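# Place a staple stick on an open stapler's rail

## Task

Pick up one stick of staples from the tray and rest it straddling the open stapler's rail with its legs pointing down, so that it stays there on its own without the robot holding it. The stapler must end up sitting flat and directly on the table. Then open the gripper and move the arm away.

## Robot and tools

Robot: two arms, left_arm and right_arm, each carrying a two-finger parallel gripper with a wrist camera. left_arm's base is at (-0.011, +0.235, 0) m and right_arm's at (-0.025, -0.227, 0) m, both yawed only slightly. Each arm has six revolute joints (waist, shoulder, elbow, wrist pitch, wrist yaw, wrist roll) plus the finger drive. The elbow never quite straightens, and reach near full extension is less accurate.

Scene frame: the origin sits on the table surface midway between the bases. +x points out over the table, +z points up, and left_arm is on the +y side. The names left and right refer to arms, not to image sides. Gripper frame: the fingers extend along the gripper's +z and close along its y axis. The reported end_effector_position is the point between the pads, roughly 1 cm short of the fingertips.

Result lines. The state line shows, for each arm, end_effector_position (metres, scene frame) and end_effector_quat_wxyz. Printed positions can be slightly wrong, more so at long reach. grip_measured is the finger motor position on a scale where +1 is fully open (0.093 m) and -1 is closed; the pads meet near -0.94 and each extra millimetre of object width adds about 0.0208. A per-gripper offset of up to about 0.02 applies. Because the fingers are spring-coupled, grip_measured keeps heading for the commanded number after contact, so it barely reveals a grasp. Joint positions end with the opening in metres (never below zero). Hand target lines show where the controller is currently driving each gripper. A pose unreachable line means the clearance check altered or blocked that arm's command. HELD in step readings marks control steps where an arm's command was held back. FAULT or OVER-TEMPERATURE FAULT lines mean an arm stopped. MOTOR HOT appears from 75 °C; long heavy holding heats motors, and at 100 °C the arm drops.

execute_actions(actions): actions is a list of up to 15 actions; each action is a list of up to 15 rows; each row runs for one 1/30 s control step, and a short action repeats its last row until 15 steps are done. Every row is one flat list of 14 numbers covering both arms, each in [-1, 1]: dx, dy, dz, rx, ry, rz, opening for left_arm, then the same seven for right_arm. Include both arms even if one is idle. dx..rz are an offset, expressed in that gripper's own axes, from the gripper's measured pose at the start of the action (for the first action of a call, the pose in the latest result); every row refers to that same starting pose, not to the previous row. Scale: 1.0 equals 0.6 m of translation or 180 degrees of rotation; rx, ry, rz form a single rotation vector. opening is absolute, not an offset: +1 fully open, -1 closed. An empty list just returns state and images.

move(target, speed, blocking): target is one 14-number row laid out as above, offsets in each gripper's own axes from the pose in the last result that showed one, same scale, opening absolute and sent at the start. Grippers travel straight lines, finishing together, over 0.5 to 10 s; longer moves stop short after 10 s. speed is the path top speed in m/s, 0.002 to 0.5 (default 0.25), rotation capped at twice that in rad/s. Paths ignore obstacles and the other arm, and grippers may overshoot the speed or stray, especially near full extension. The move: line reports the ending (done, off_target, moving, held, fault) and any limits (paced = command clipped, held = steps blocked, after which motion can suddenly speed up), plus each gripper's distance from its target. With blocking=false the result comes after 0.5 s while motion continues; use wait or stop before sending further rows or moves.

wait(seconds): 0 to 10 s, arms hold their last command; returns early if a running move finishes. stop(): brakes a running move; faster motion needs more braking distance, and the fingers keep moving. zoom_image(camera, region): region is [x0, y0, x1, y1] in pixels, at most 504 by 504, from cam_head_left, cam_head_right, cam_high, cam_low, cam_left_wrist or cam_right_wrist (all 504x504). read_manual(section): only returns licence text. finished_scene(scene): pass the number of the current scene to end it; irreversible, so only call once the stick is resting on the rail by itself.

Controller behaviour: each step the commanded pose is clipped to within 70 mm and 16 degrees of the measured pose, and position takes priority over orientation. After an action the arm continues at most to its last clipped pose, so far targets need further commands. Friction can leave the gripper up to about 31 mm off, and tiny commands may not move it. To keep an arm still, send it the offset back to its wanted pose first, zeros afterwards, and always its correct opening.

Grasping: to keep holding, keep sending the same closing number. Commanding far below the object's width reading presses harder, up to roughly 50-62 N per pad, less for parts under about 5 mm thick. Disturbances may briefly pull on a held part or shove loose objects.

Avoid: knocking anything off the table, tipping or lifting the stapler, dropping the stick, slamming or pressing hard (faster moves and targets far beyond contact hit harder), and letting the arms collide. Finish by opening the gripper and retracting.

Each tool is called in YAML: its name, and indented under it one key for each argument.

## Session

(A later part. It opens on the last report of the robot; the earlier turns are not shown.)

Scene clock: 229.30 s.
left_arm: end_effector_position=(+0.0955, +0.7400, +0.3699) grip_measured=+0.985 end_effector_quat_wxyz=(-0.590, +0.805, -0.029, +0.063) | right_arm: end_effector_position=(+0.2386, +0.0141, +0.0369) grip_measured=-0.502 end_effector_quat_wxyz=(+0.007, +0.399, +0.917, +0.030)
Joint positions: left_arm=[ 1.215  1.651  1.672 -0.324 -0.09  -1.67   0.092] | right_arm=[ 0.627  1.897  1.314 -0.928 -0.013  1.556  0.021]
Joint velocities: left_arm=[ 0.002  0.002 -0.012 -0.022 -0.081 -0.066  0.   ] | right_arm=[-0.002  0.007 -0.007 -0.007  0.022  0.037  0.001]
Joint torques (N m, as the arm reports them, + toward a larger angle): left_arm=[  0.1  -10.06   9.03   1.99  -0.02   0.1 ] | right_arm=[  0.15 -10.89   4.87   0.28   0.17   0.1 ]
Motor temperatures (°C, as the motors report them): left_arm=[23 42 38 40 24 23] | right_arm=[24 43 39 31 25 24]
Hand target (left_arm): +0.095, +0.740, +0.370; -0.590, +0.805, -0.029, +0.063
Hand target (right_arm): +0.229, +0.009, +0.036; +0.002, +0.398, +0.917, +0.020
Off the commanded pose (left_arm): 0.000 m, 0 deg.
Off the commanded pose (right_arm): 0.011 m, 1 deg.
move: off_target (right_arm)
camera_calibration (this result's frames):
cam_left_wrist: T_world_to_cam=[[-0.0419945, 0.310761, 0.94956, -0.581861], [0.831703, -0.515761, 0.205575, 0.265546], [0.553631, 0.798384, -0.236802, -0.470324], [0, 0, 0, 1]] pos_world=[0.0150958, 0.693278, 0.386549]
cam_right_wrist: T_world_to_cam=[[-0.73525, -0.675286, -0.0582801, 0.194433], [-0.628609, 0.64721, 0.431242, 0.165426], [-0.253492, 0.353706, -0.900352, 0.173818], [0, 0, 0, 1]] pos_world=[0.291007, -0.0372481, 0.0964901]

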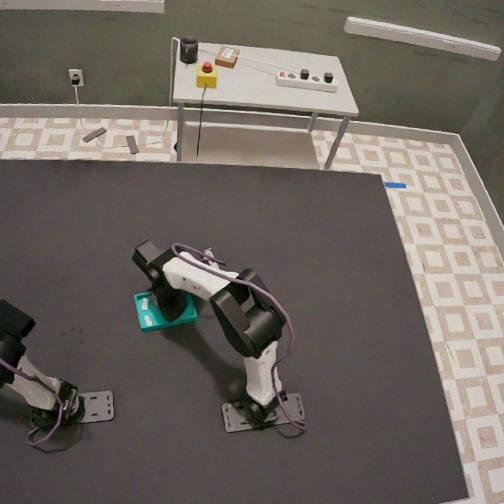

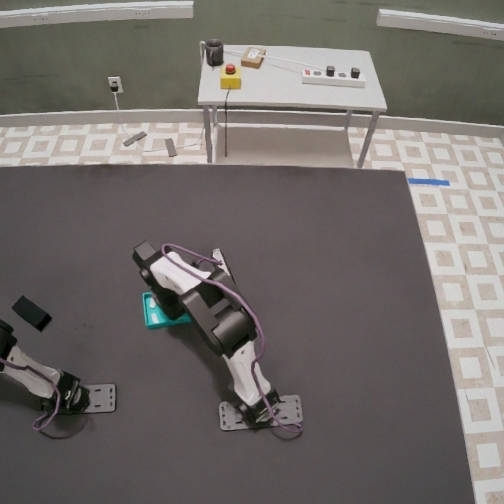

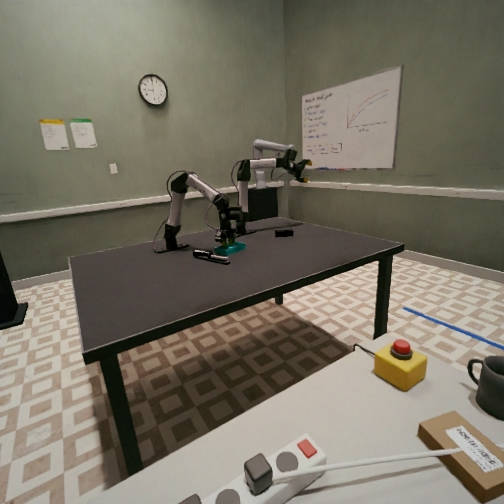

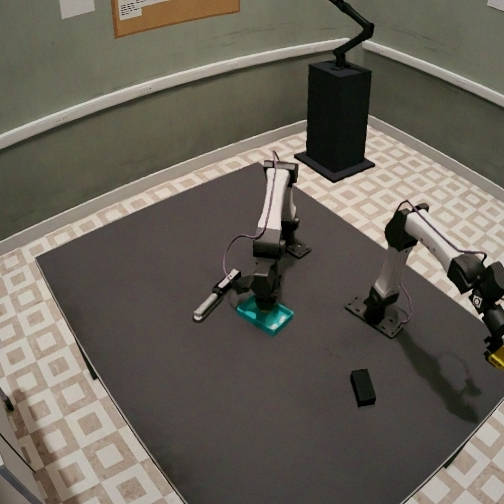

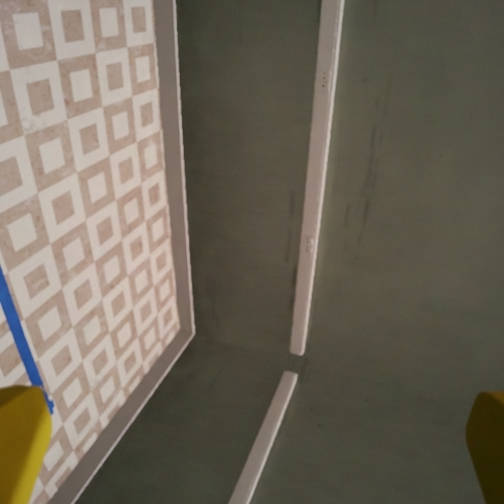

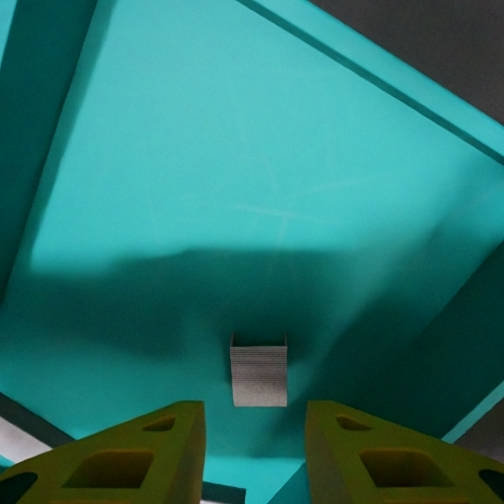

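move:
  target: [0,0,0,0,0,0,1,0,-0.016,0.05,0,0,0,-0.5]
  speed: 0.02

Scene clock: 241.43 s.
left_arm: end_effector_position=(+0.0955, +0.7400, +0.3699) grip_measured=+0.985 end_effector_quat_wxyz=(-0.590, +0.805, -0.029, +0.063) | right_arm: end_effector_position=(+0.2406, +0.0160, +0.0306) grip_measured=-0.502 end_effector_quat_wxyz=(+0.015, +0.398, +0.916, +0.049)
Joint positions: left_arm=[ 1.215  1.651  1.672 -0.324 -0.09  -1.67   0.092] | right_arm=[ 0.627  1.88   1.26  -0.849 -0.013  1.556  0.021]
Joint velocities: left_arm=[-0.012 -0.017 -0.002 -0.022 -0.037 -0.051  0.001] | right_arm=[-0.002  0.017 -0.012  0.081  0.037 -0.037 -0.001]
Joint torques (N m, as the arm reports them, + toward a larger angle): left_arm=[  0.16 -10.15   8.97   2.01  -0.05   0.1 ] | right_arm=[-0.34 -6.89  2.53  0.88  0.19  0.04]
Motor temperatures (°C, as the motors report them): left_arm=[23 42 39 40 24 23] | right_arm=[24 45 38 31 25 24]
Hand target (left_arm): +0.095, +0.740, +0.370; -0.590, +0.805, -0.029, +0.063
Hand target (right_arm): +0.232, +0.009, +0.008; +0.006, +0.399, +0.917, +0.029
Off the commanded pose (left_arm): 0.000 m, 0 deg.
Off the commanded pose (right_arm): 0.026 m, 2 deg.
move: off_target (right_arm)
camera_calibration (this result's frames):
cam_left_wrist: T_world_to_cam=[[-0.0419945, 0.310761, 0.94956, -0.581861], [0.831703, -0.515761, 0.205575, 0.265546], [0.553631, 0.798384, -0.236802, -0.470324], [0, 0, 0, 1]] pos_world=[0.0150958, 0.693278, 0.386549]
cam_right_wrist: T_world_to_cam=[[-0.732727, -0.673006, -0.100865, 0.19747], [-0.642253, 0.634881, 0.429462, 0.171805], [-0.224993, 0.37946, -0.897434, 0.160573], [0, 0, 0, 1]] pos_world=[0.291161, -0.0371083, 0.0902376]

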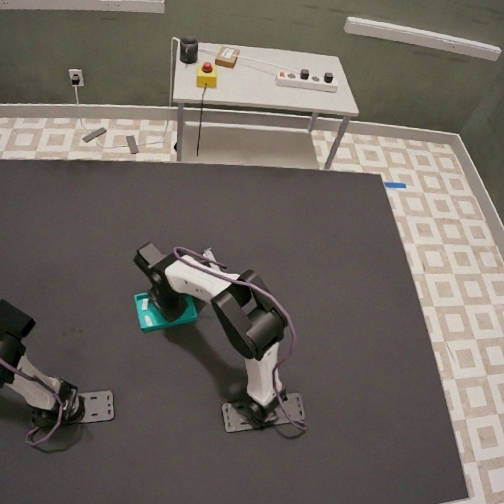

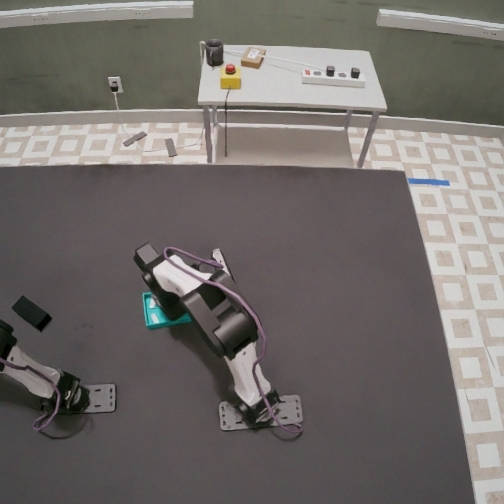

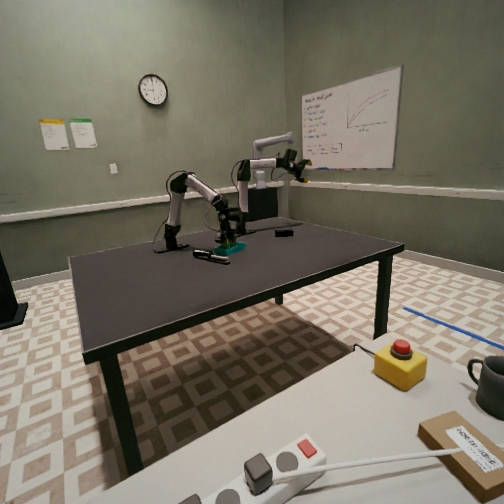

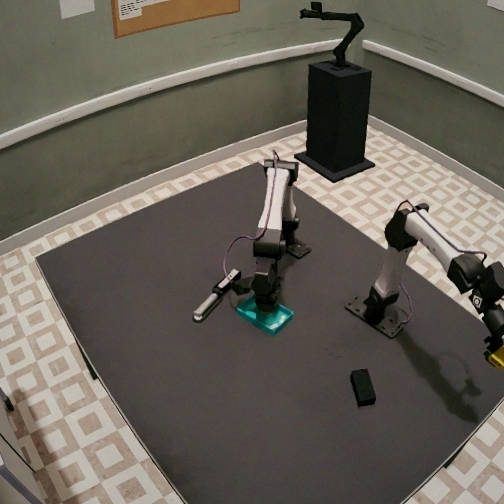

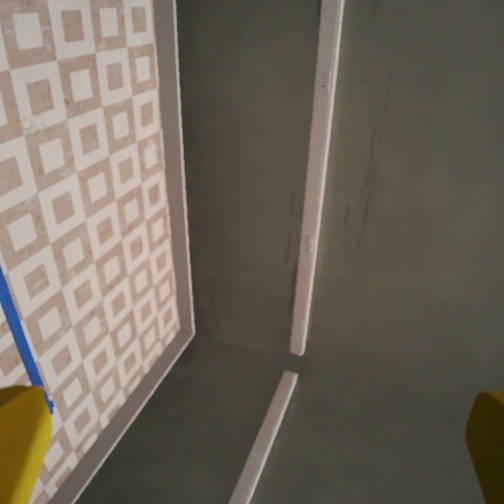

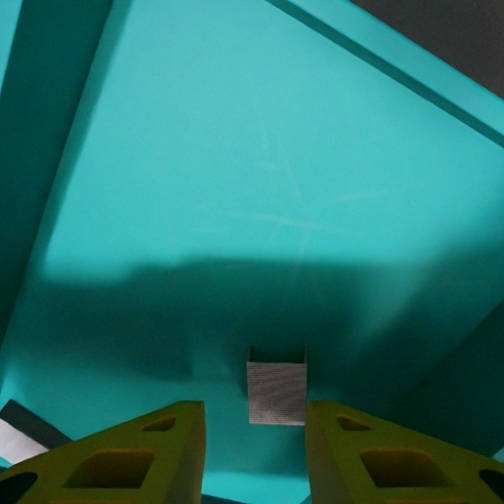

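move:
  target: [0,0,0,0,0,0,1,0,-0.03,0.005,0.045,0,0,-0.45]
  speed: 0.05

Scene clock: 251.77 s.
left_arm: end_effector_position=(+0.0955, +0.7400, +0.3699) grip_measured=+0.985 end_effector_quat_wxyz=(-0.590, +0.805, -0.029, +0.063) | right_arm: end_effector_position=(+0.2292, +0.0056, +0.0301) grip_measured=-0.452 end_effector_quat_wxyz=(-0.007, +0.399, +0.917, -0.001)
Joint positions: left_arm=[ 1.215  1.651  1.672 -0.324 -0.09  -1.67   0.092] | right_arm=[ 0.627  1.918  1.317 -0.977 -0.013  1.556  0.024]
Joint velocities: left_arm=[-0.002  0.007 -0.017 -0.051 -0.037  0.051  0.   ] | right_arm=[-0.002 -0.002 -0.007  0.007  0.037  0.066 -0.001]
Joint torques (N m, as the arm reports them, + toward a larger angle): left_arm=[  0.17 -10.14   9.02   1.99  -0.03   0.11] | right_arm=[-0.22 -7.61  8.16  0.18  0.16  0.01]
Motor temperatures (°C, as the motors report them): left_arm=[23 42 39 40 24 23] | right_arm=[24 43 38 31 25 24]
Hand target (left_arm): +0.095, +0.740, +0.370; -0.590, +0.805, -0.029, +0.063
Hand target (right_arm): +0.228, +0.004, +0.026; -0.013, +0.398, +0.917, -0.015
Off the commanded pose (left_arm): 0.000 m, 0 deg.
Off the commanded pose (right_arm): 0.005 m, 2 deg.
move: done
camera_calibration (this result's frames):
cam_left_wrist: T_world_to_cam=[[-0.0419945, 0.310761, 0.94956, -0.581861], [0.831703, -0.515761, 0.205575, 0.265546], [0.553631, 0.798384, -0.236802, -0.470324], [0, 0, 0, 1]] pos_world=[0.0150958, 0.693278, 0.386549]
cam_right_wrist: T_world_to_cam=[[-0.736477, -0.676395, 0.00958714, 0.179609], [-0.606844, 0.666878, 0.432451, 0.162829], [-0.298901, 0.312673, -0.901606, 0.178958], [0, 0, 0, 1]] pos_world=[0.28458, -0.0430553, 0.0892119]

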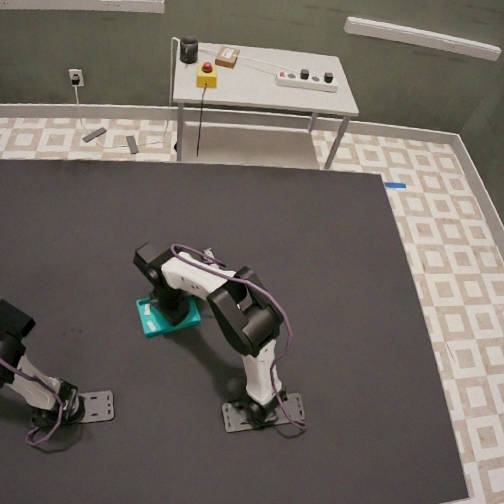

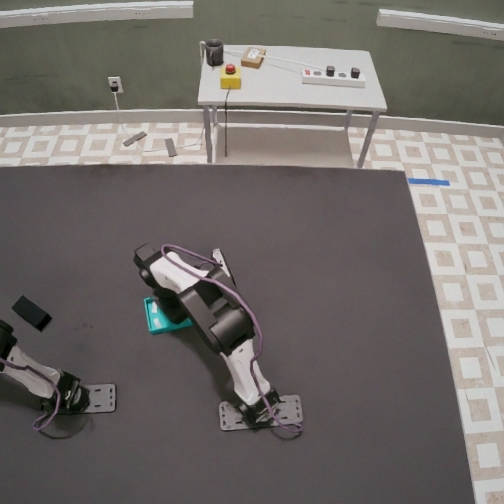

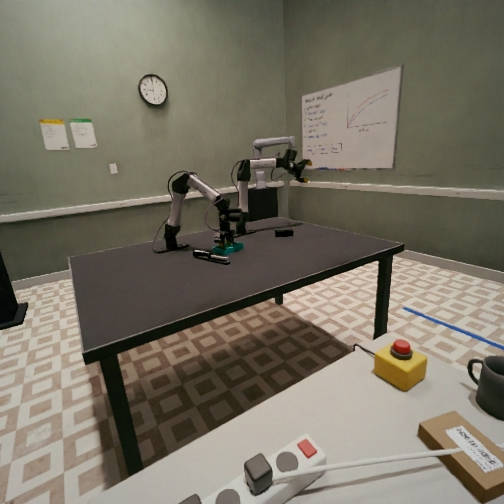

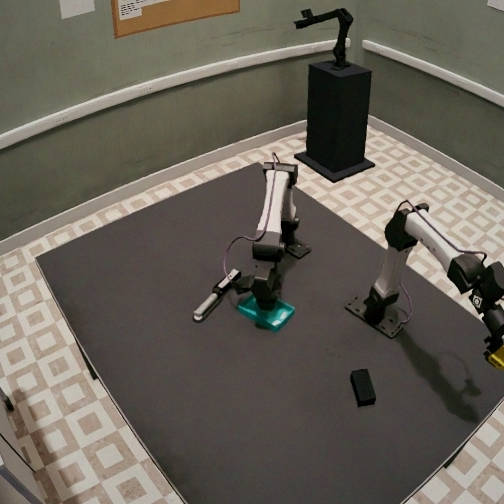

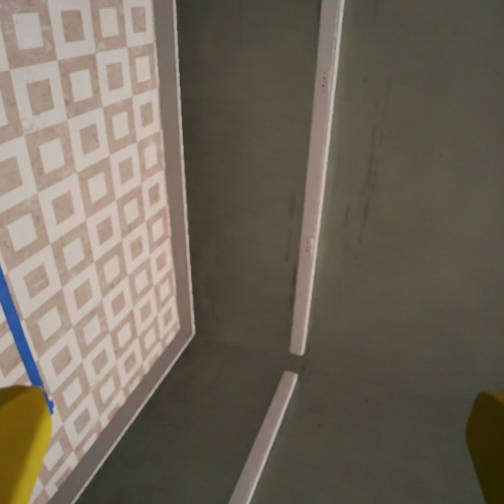

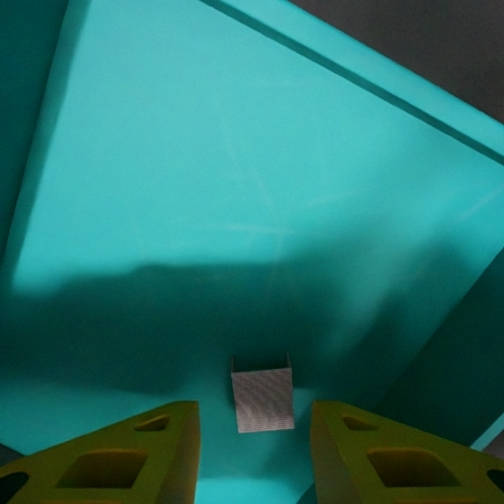

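move:
  target: [0,0,0,0,0,0,1,0,0.006,0.045,0.045,0,0,-0.55]
  speed: 0.03

Scene clock: 260.80 s.
left_arm: end_effector_position=(+0.0955, +0.7400, +0.3699) grip_measured=+0.985 end_effector_quat_wxyz=(-0.590, +0.805, -0.029, +0.063) | right_arm: end_effector_position=(+0.2314, +0.0076, +0.0213) grip_measured=-0.549 end_effector_quat_wxyz=(-0.030, +0.399, +0.915, -0.051)
Joint positions: left_arm=[ 1.215  1.651  1.672 -0.324 -0.09  -1.67   0.092] | right_arm=[ 0.627  2.036  1.443 -1.094 -0.013  1.556  0.019]
Joint velocities: left_arm=[-0.007 -0.002 -0.002  0.037  0.095  0.095  0.   ] | right_arm=[ 0.007  0.012  0.017  0.007 -0.066 -0.007 -0.001]
Joint torques (N m, as the arm reports them, + toward a larger angle): left_arm=[  0.19 -10.14   8.96   1.98  -0.03   0.1 ] | right_arm=[-0.13 -6.42  6.72  0.27  0.2   0.04]
Motor temperatures (°C, as the motors report them): left_arm=[23 42 39 41 24 23] | right_arm=[24 43 39 31 25 24]
Hand target (left_arm): +0.095, +0.740, +0.370; -0.590, +0.805, -0.029, +0.063
Hand target (right_arm): +0.231, +0.008, +0.004; -0.036, +0.397, +0.915, -0.065
Off the commanded pose (left_arm): 0.000 m, 0 deg.
Off the commanded pose (right_arm): 0.018 m, 2 deg.
move: off_target (right_arm)
camera_calibration (this result's frames):
cam_left_wrist: T_world_to_cam=[[-0.0419945, 0.310761, 0.94956, -0.581861], [0.831703, -0.515761, 0.205575, 0.265546], [0.553631, 0.798384, -0.236802, -0.470324], [0, 0, 0, 1]] pos_world=[0.0150958, 0.693278, 0.386549]
cam_right_wrist: T_world_to_cam=[[-0.731325, -0.671739, 0.118028, 0.179134], [-0.572015, 0.698351, 0.430238, 0.158377], [-0.371433, 0.24713, -0.894966, 0.188231], [0, 0, 0, 1]] pos_world=[0.291515, -0.036789, 0.0791779]

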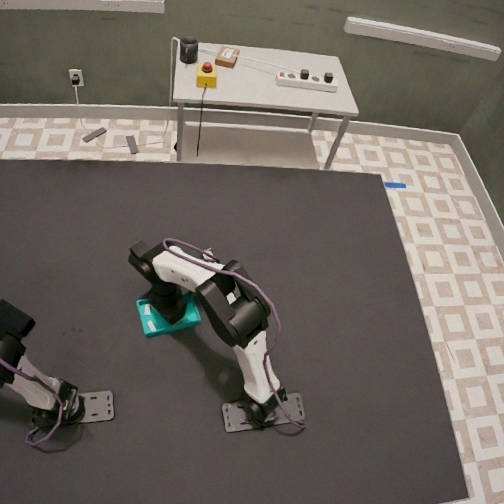

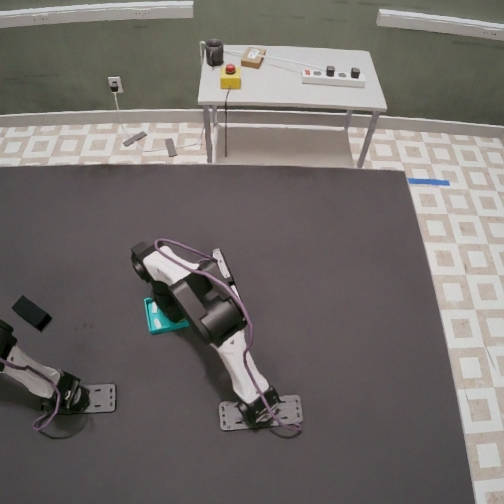

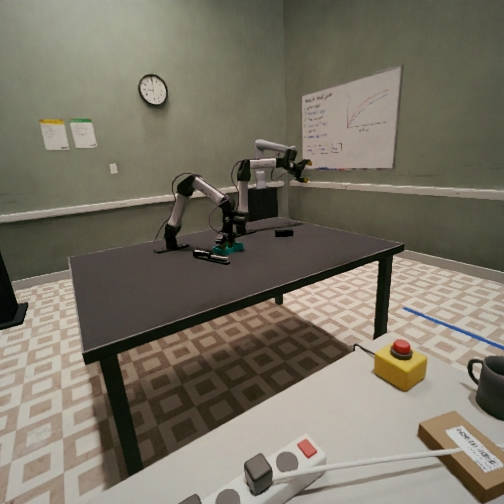

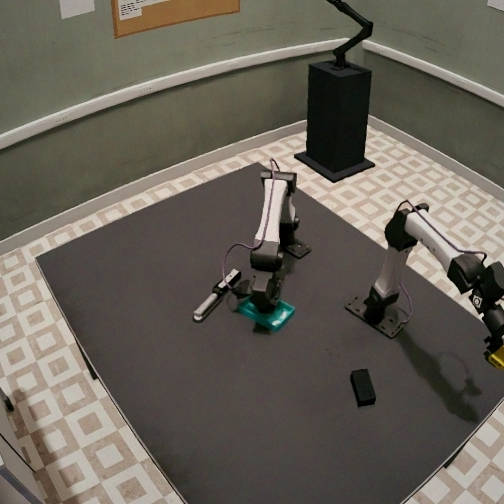

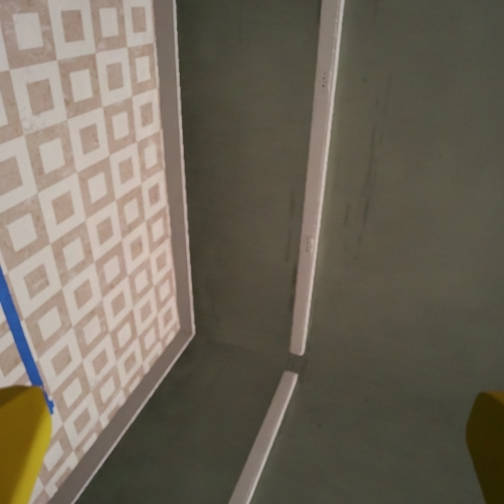

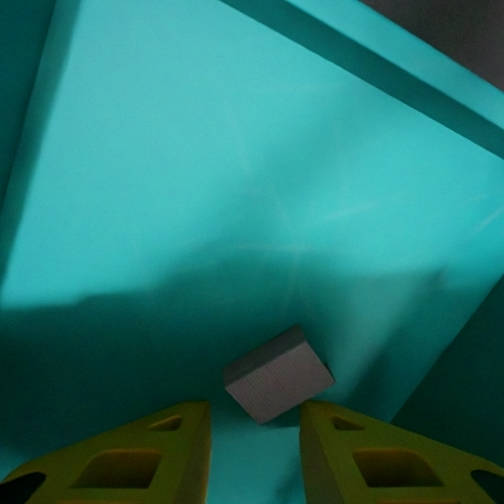

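move:
  target: [0,0,0,0,0,0,1,0,0,-0.045,-0.04,0,0,-0.55]
  speed: 0.06

move:
  target: [0,0,0,0,0,0,1,-0.023,-0.005,0,0,0,0.16,-0.45]
  speed: 0.06

Scene clock: 288.23 s.
left_arm: end_effector_position=(+0.0955, +0.7400, +0.3699) grip_measured=+0.985 end_effector_quat_wxyz=(-0.590, +0.805, -0.029, +0.063) | right_arm: end_effector_position=(+0.2365, +0.0122, +0.0502) grip_measured=-0.549 end_effector_quat_wxyz=(-0.004, +0.399, +0.917, +0.007)
Joint positions: left_arm=[ 1.215  1.651  1.672 -0.324 -0.09  -1.67   0.092] | right_arm=[ 0.627  1.915  1.397 -1.043 -0.013  1.556  0.019]
Joint velocities: left_arm=[-0.002  0.012 -0.017  0.037 -0.007  0.095  0.   ] | right_arm=[-0.022  0.012 -0.007  0.022 -0.007  0.051 -0.001]
Joint torques (N m, as the arm reports them, + toward a larger angle): left_arm=[  0.16 -10.15   8.97   2.02  -0.03   0.1 ] | right_arm=[ -0.43 -10.6    5.     0.43   0.16   0.03]
Motor temperatures (°C, as the motors report them): left_arm=[23 43 39 42 24 23] | right_arm=[24 40 39 30 25 24]
Hand target (left_arm): +0.095, +0.740, +0.370; -0.590, +0.805, -0.029, +0.063
Hand target (right_arm): +0.234, +0.009, +0.048; -0.004, +0.400, +0.916, +0.007
Off the commanded pose (left_arm): 0.000 m, 0 deg.
Off the commanded pose (right_arm): 0.004 m, 0 deg.
move: done
camera_calibration (this result's frames):
cam_left_wrist: T_world_to_cam=[[-0.0419945, 0.310761, 0.94956, -0.581861], [0.831703, -0.515761, 0.205575, 0.265546], [0.553631, 0.798384, -0.236802, -0.470324], [0, 0, 0, 1]] pos_world=[0.0150958, 0.693278, 0.386549]
cam_right_wrist: T_world_to_cam=[[-0.736492, -0.676408, -0.00719703, 0.190141], [-0.612229, 0.662012, 0.432338, 0.155511], [-0.287672, 0.32282, -0.901683, 0.194414], [0, 0, 0, 1]] pos_world=[0.291173, -0.0370978, 0.109435]

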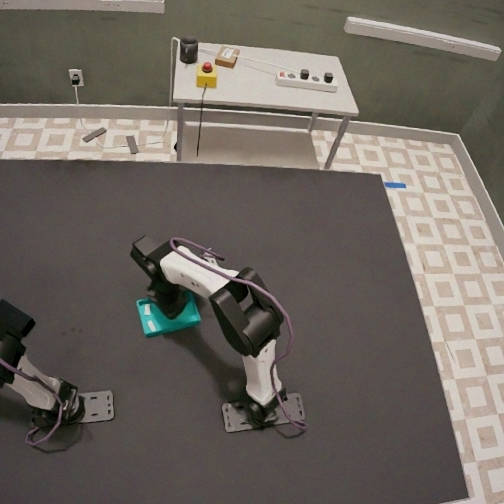

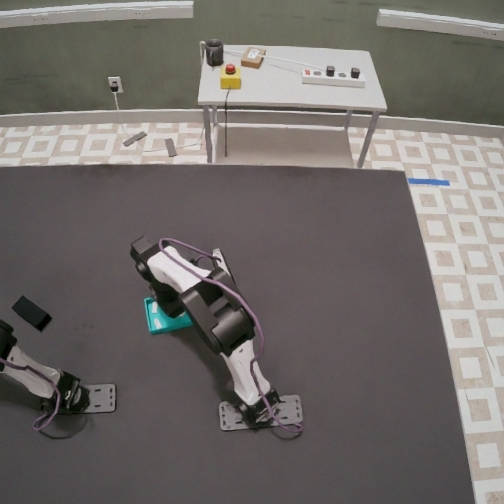

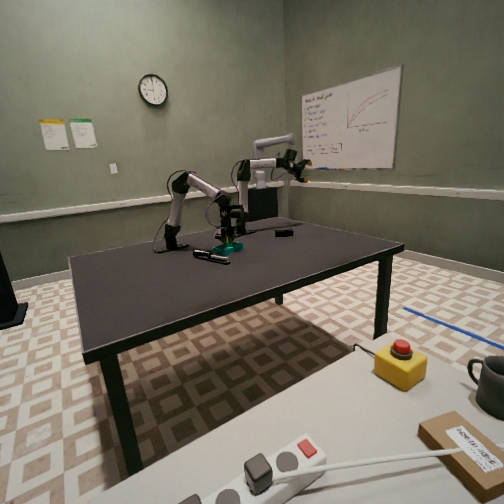

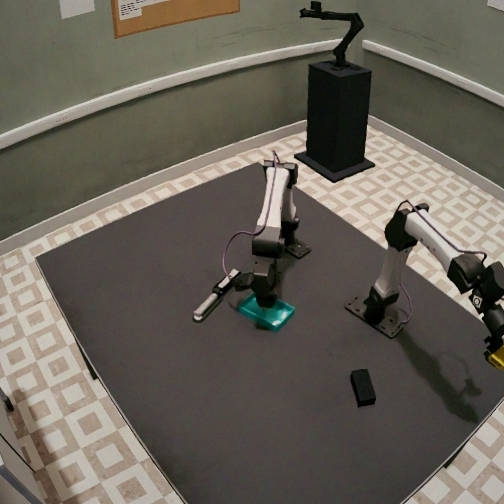

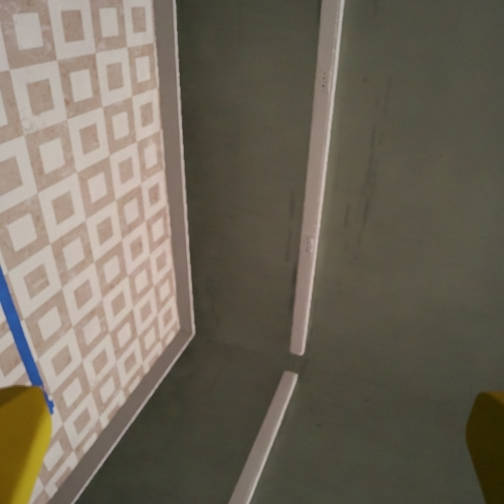

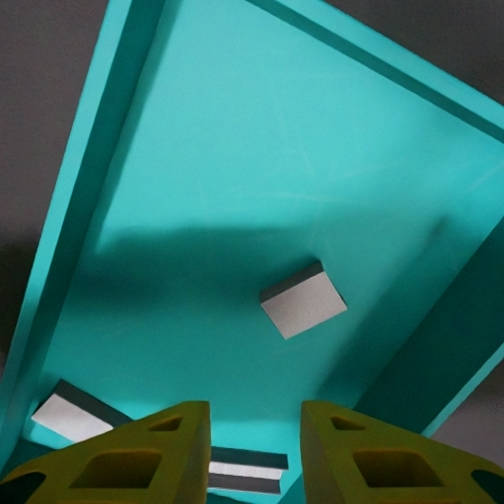

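Scene clock: 292.73 s.
left_arm: end_effector_position=(+0.0955, +0.7400, +0.3699) grip_measured=+0.985 end_effector_quat_wxyz=(-0.590, +0.805, -0.029, +0.063) | right_arm: end_effector_position=(+0.2438, +0.0041, +0.0502) grip_measured=-0.452 end_effector_quat_wxyz=(-0.005, +0.607, +0.795, +0.006)
Joint positions: left_arm=[ 1.215  1.651  1.672 -0.324 -0.09  -1.67   0.092] | right_arm=[ 0.597  1.915  1.397 -1.043 -0.013  2.008  0.024]
Joint velocities: left_arm=[-0.002 -0.007  0.002  0.037  0.037 -0.066  0.   ] | right_arm=[ 0.002 -0.002 -0.002 -0.022 -0.007 -0.007 -0.   ]
Joint torques (N m, as the arm reports them, + toward a larger angle): left_arm=[  0.18 -10.13   9.03   2.02  -0.05   0.11] | right_arm=[ -1.2  -10.44   5.93   0.34   0.18   0.15]
Motor temperatures (°C, as the motors report them): left_arm=[23 43 39 42 24 23] | right_arm=[24 41 39 30 25 24]
Hand target (left_arm): +0.095, +0.740, +0.370; -0.590, +0.805, -0.029, +0.063
Hand target (right_arm): +0.244, +0.000, +0.050; -0.005, +0.614, +0.789, +0.005
Off the commanded pose (left_arm): 0.000 m, 0 deg.
Off the commanded pose (right_arm): 0.004 m, 1 deg.
move: done
camera_calibration (this result's frames):
cam_left_wrist: T_world_to_cam=[[-0.0419945, 0.310761, 0.94956, -0.581861], [0.831703, -0.515761, 0.205575, 0.265546], [0.553631, 0.798384, -0.236802, -0.470324], [0, 0, 0, 1]] pos_world=[0.0150958, 0.693278, 0.386549]
cam_right_wrist: T_world_to_cam=[[-0.966392, -0.257073, -0.00077857, 0.243964], [-0.231843, 0.870231, 0.43468, 0.0716818], [-0.111067, 0.420251, -0.900585, 0.155641], [0, 0, 0, 1]] pos_world=[0.26967, -0.0650716, 0.109199]

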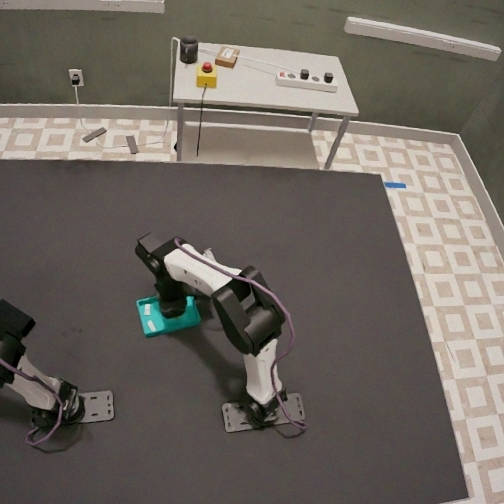

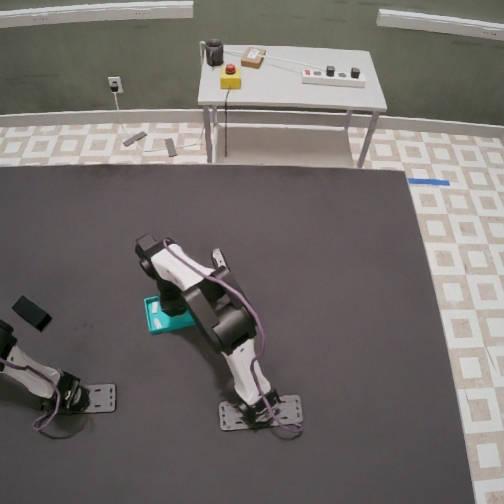

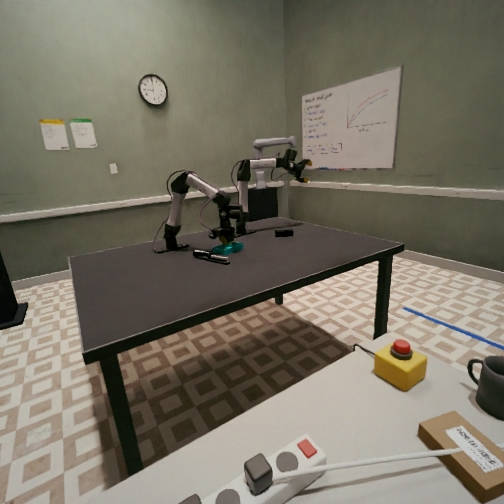

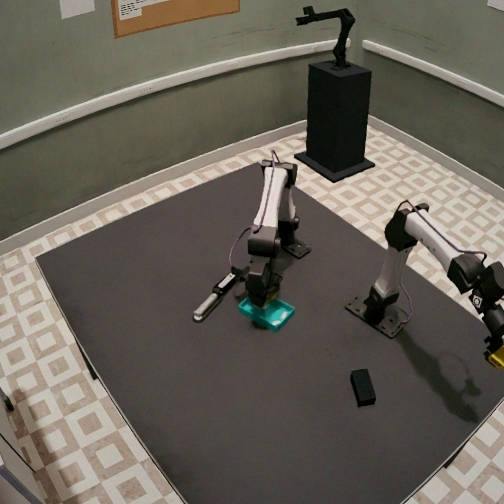

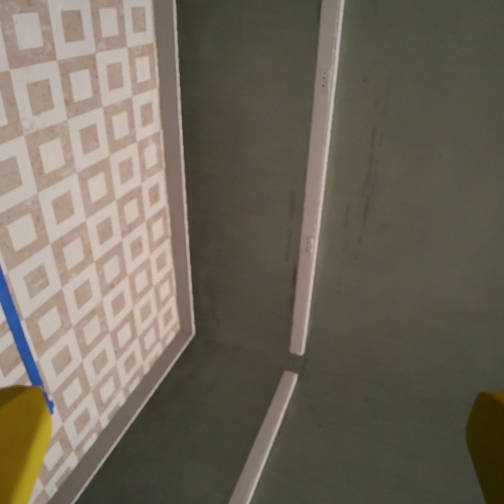

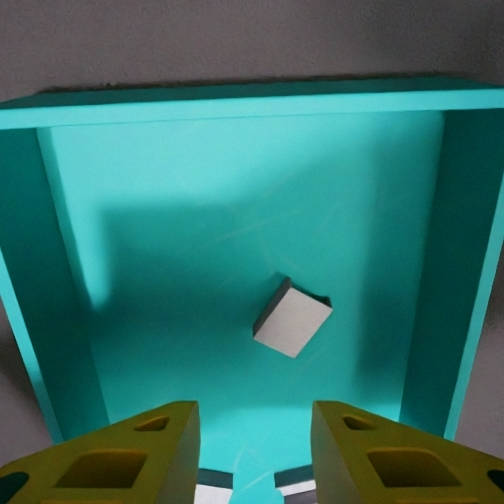

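move:
  target: [0,0,0,0,0,0,1,-0.012,-0.006,-0.012,0,0,-0.8,-0.45]
  speed: 0.3

Scene clock: 309.03 s.
left_arm: end_effector_position=(+0.0955, +0.7400, +0.3699) grip_measured=+0.985 end_effector_quat_wxyz=(-0.590, +0.805, -0.029, +0.063) | right_arm: end_effector_position=(+0.2440, +0.0022, +0.0541) grip_measured=-0.452 end_effector_quat_wxyz=(+0.006, -0.568, +0.823, +0.007)
Joint positions: left_arm=[ 1.215  1.651  1.672 -0.324 -0.09  -1.67   0.092] | right_arm=[ 0.592  1.904  1.397 -1.05  -0.013 -0.509  0.024]
Joint velocities: left_arm=[ 0.002  0.002 -0.007 -0.022 -0.051 -0.022  0.001] | right_arm=[-0.002  0.022 -0.007 -0.037 -0.037 -0.051  0.001]
Joint torques (N m, as the arm reports them, + toward a larger angle): left_arm=[  0.17 -10.09   8.92   2.02  -0.04   0.13] | right_arm=[ -1.16 -11.13   6.34   0.32   0.08  -0.09]
Motor temperatures (°C, as the motors report them): left_arm=[23 43 40 42 24 23] | right_arm=[24 43 39 30 25 24]
Hand target (left_arm): +0.095, +0.740, +0.370; -0.590, +0.805, -0.029, +0.063
Hand target (right_arm): +0.242, -0.004, +0.057; +0.004, -0.569, +0.823, +0.007
Off the commanded pose (left_arm): 0.000 m, 0 deg.
Off the commanded pose (right_arm): 0.007 m, 0 deg.
move: done
camera_calibration (this result's frames):
cam_left_wrist: T_world_to_cam=[[-0.0419945, 0.310761, 0.94956, -0.581861], [0.831703, -0.515761, 0.205575, 0.265546], [0.553631, 0.798384, -0.236802, -0.470324], [0, 0, 0, 1]] pos_world=[0.0150958, 0.693278, 0.386549]
cam_right_wrist: T_world_to_cam=[[0.932348, -0.361548, -0.00313325, -0.219243], [-0.329438, -0.853051, 0.40469, 0.10086], [-0.148988, -0.37628, -0.914449, 0.171729], [0, 0, 0, 1]] pos_world=[0.263224, 0.0713904, 0.115534]

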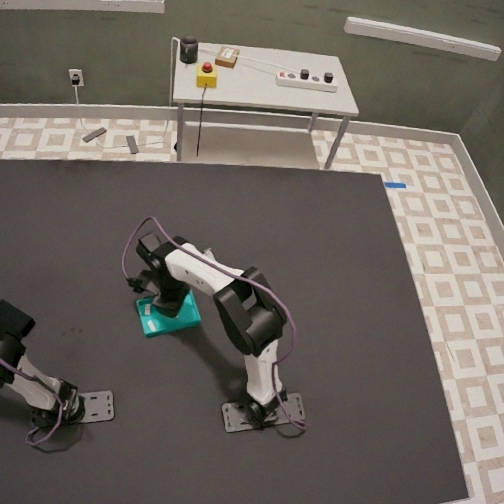

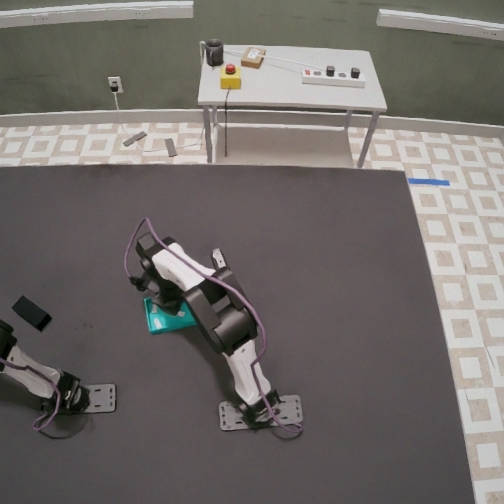

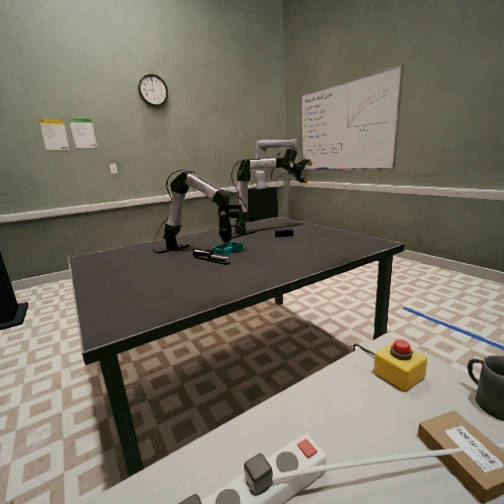

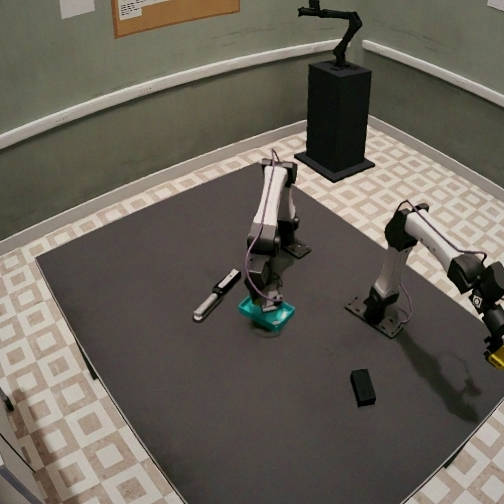

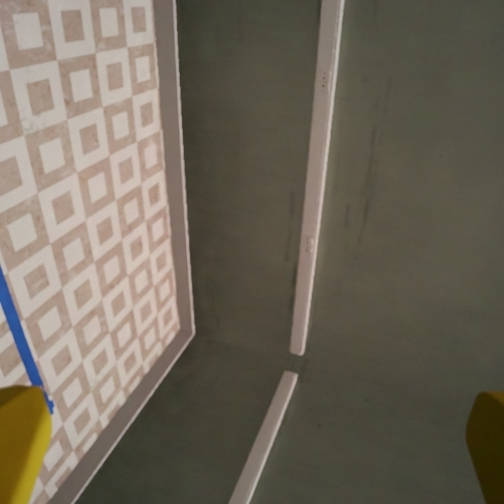

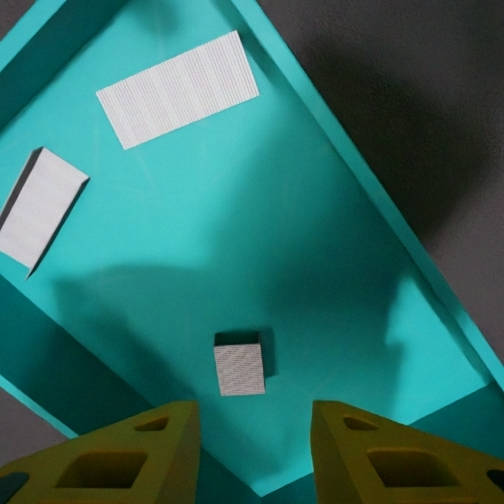

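move:
  target: [0,0,0,0,0,0,1,0.028,0.014,0.03,0,0,0,-0.45]
  speed: 0.05

Scene clock: 319.00 s.
left_arm: end_effector_position=(+0.0955, +0.7400, +0.3699) grip_measured=+0.985 end_effector_quat_wxyz=(-0.590, +0.805, -0.029, +0.063) | right_arm: end_effector_position=(+0.2322, -0.0078, +0.0364) grip_measured=-0.452 end_effector_quat_wxyz=(+0.003, -0.569, +0.822, +0.007)
Joint positions: left_arm=[ 1.215  1.651  1.672 -0.324 -0.09  -1.67   0.092] | right_arm=[ 0.592  1.873  1.283 -0.973 -0.013 -0.511  0.024]
Joint velocities: left_arm=[-0.007 -0.007  0.002  0.081 -0.051 -0.007 -0.002] | right_arm=[ 0.002 -0.007 -0.017 -0.022 -0.051 -0.051 -0.001]
Joint torques (N m, as the arm reports them, + toward a larger angle): left_arm=[  0.19 -10.13   9.01   2.02  -0.03   0.09] | right_arm=[ -0.4  -10.32   5.12   0.47   0.07   0.04]
Motor temperatures (°C, as the motors report them): left_arm=[23 43 40 42 24 23] | right_arm=[24 45 39 29 25 24]
Hand target (left_arm): +0.095, +0.740, +0.370; -0.590, +0.805, -0.029, +0.063
Hand target (right_arm): +0.230, -0.010, +0.036; +0.006, -0.568, +0.823, +0.007
Off the commanded pose (left_arm): 0.000 m, 0 deg.
Off the commanded pose (right_arm): 0.003 m, 0 deg.
move: done
camera_calibration (this result's frames):
cam_left_wrist: T_world_to_cam=[[-0.0419945, 0.310761, 0.94956, -0.581861], [0.831703, -0.515761, 0.205575, 0.265546], [0.553631, 0.798384, -0.236802, -0.470324], [0, 0, 0, 1]] pos_world=[0.0150958, 0.693278, 0.386549]
cam_right_wrist: T_world_to_cam=[[0.933289, -0.359075, -0.00603426, -0.211955], [-0.325277, -0.852326, 0.409554, 0.0944876], [-0.152204, -0.380269, -0.912266, 0.150677], [0, 0, 0, 1]] pos_world=[0.251484, 0.0617243, 0.0974808]

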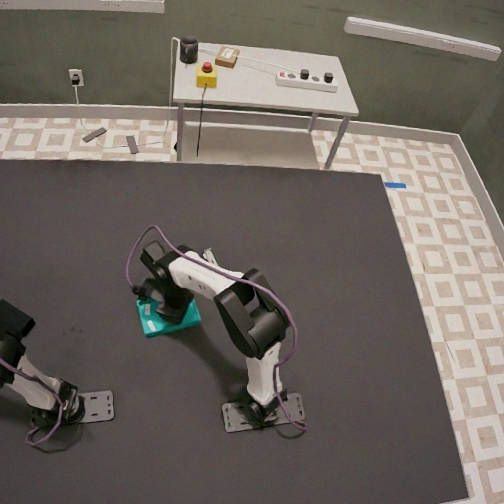

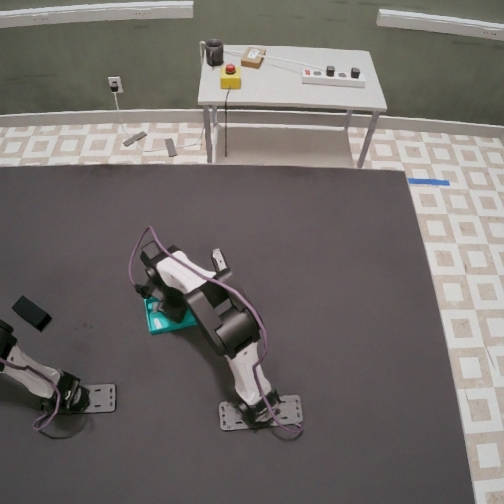

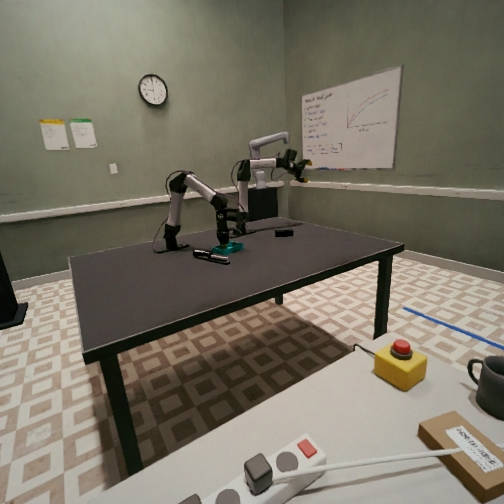

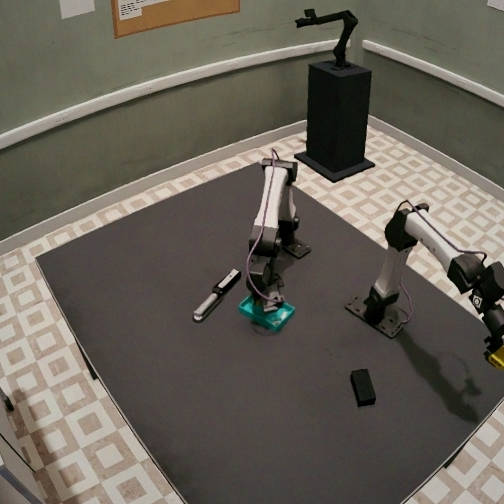

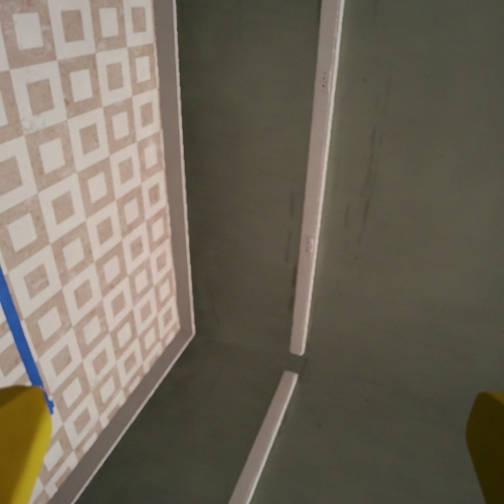

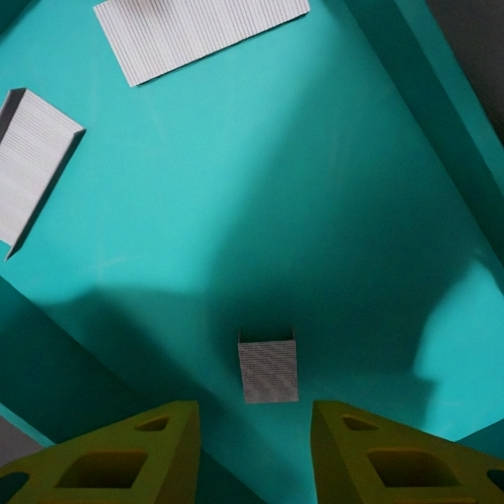

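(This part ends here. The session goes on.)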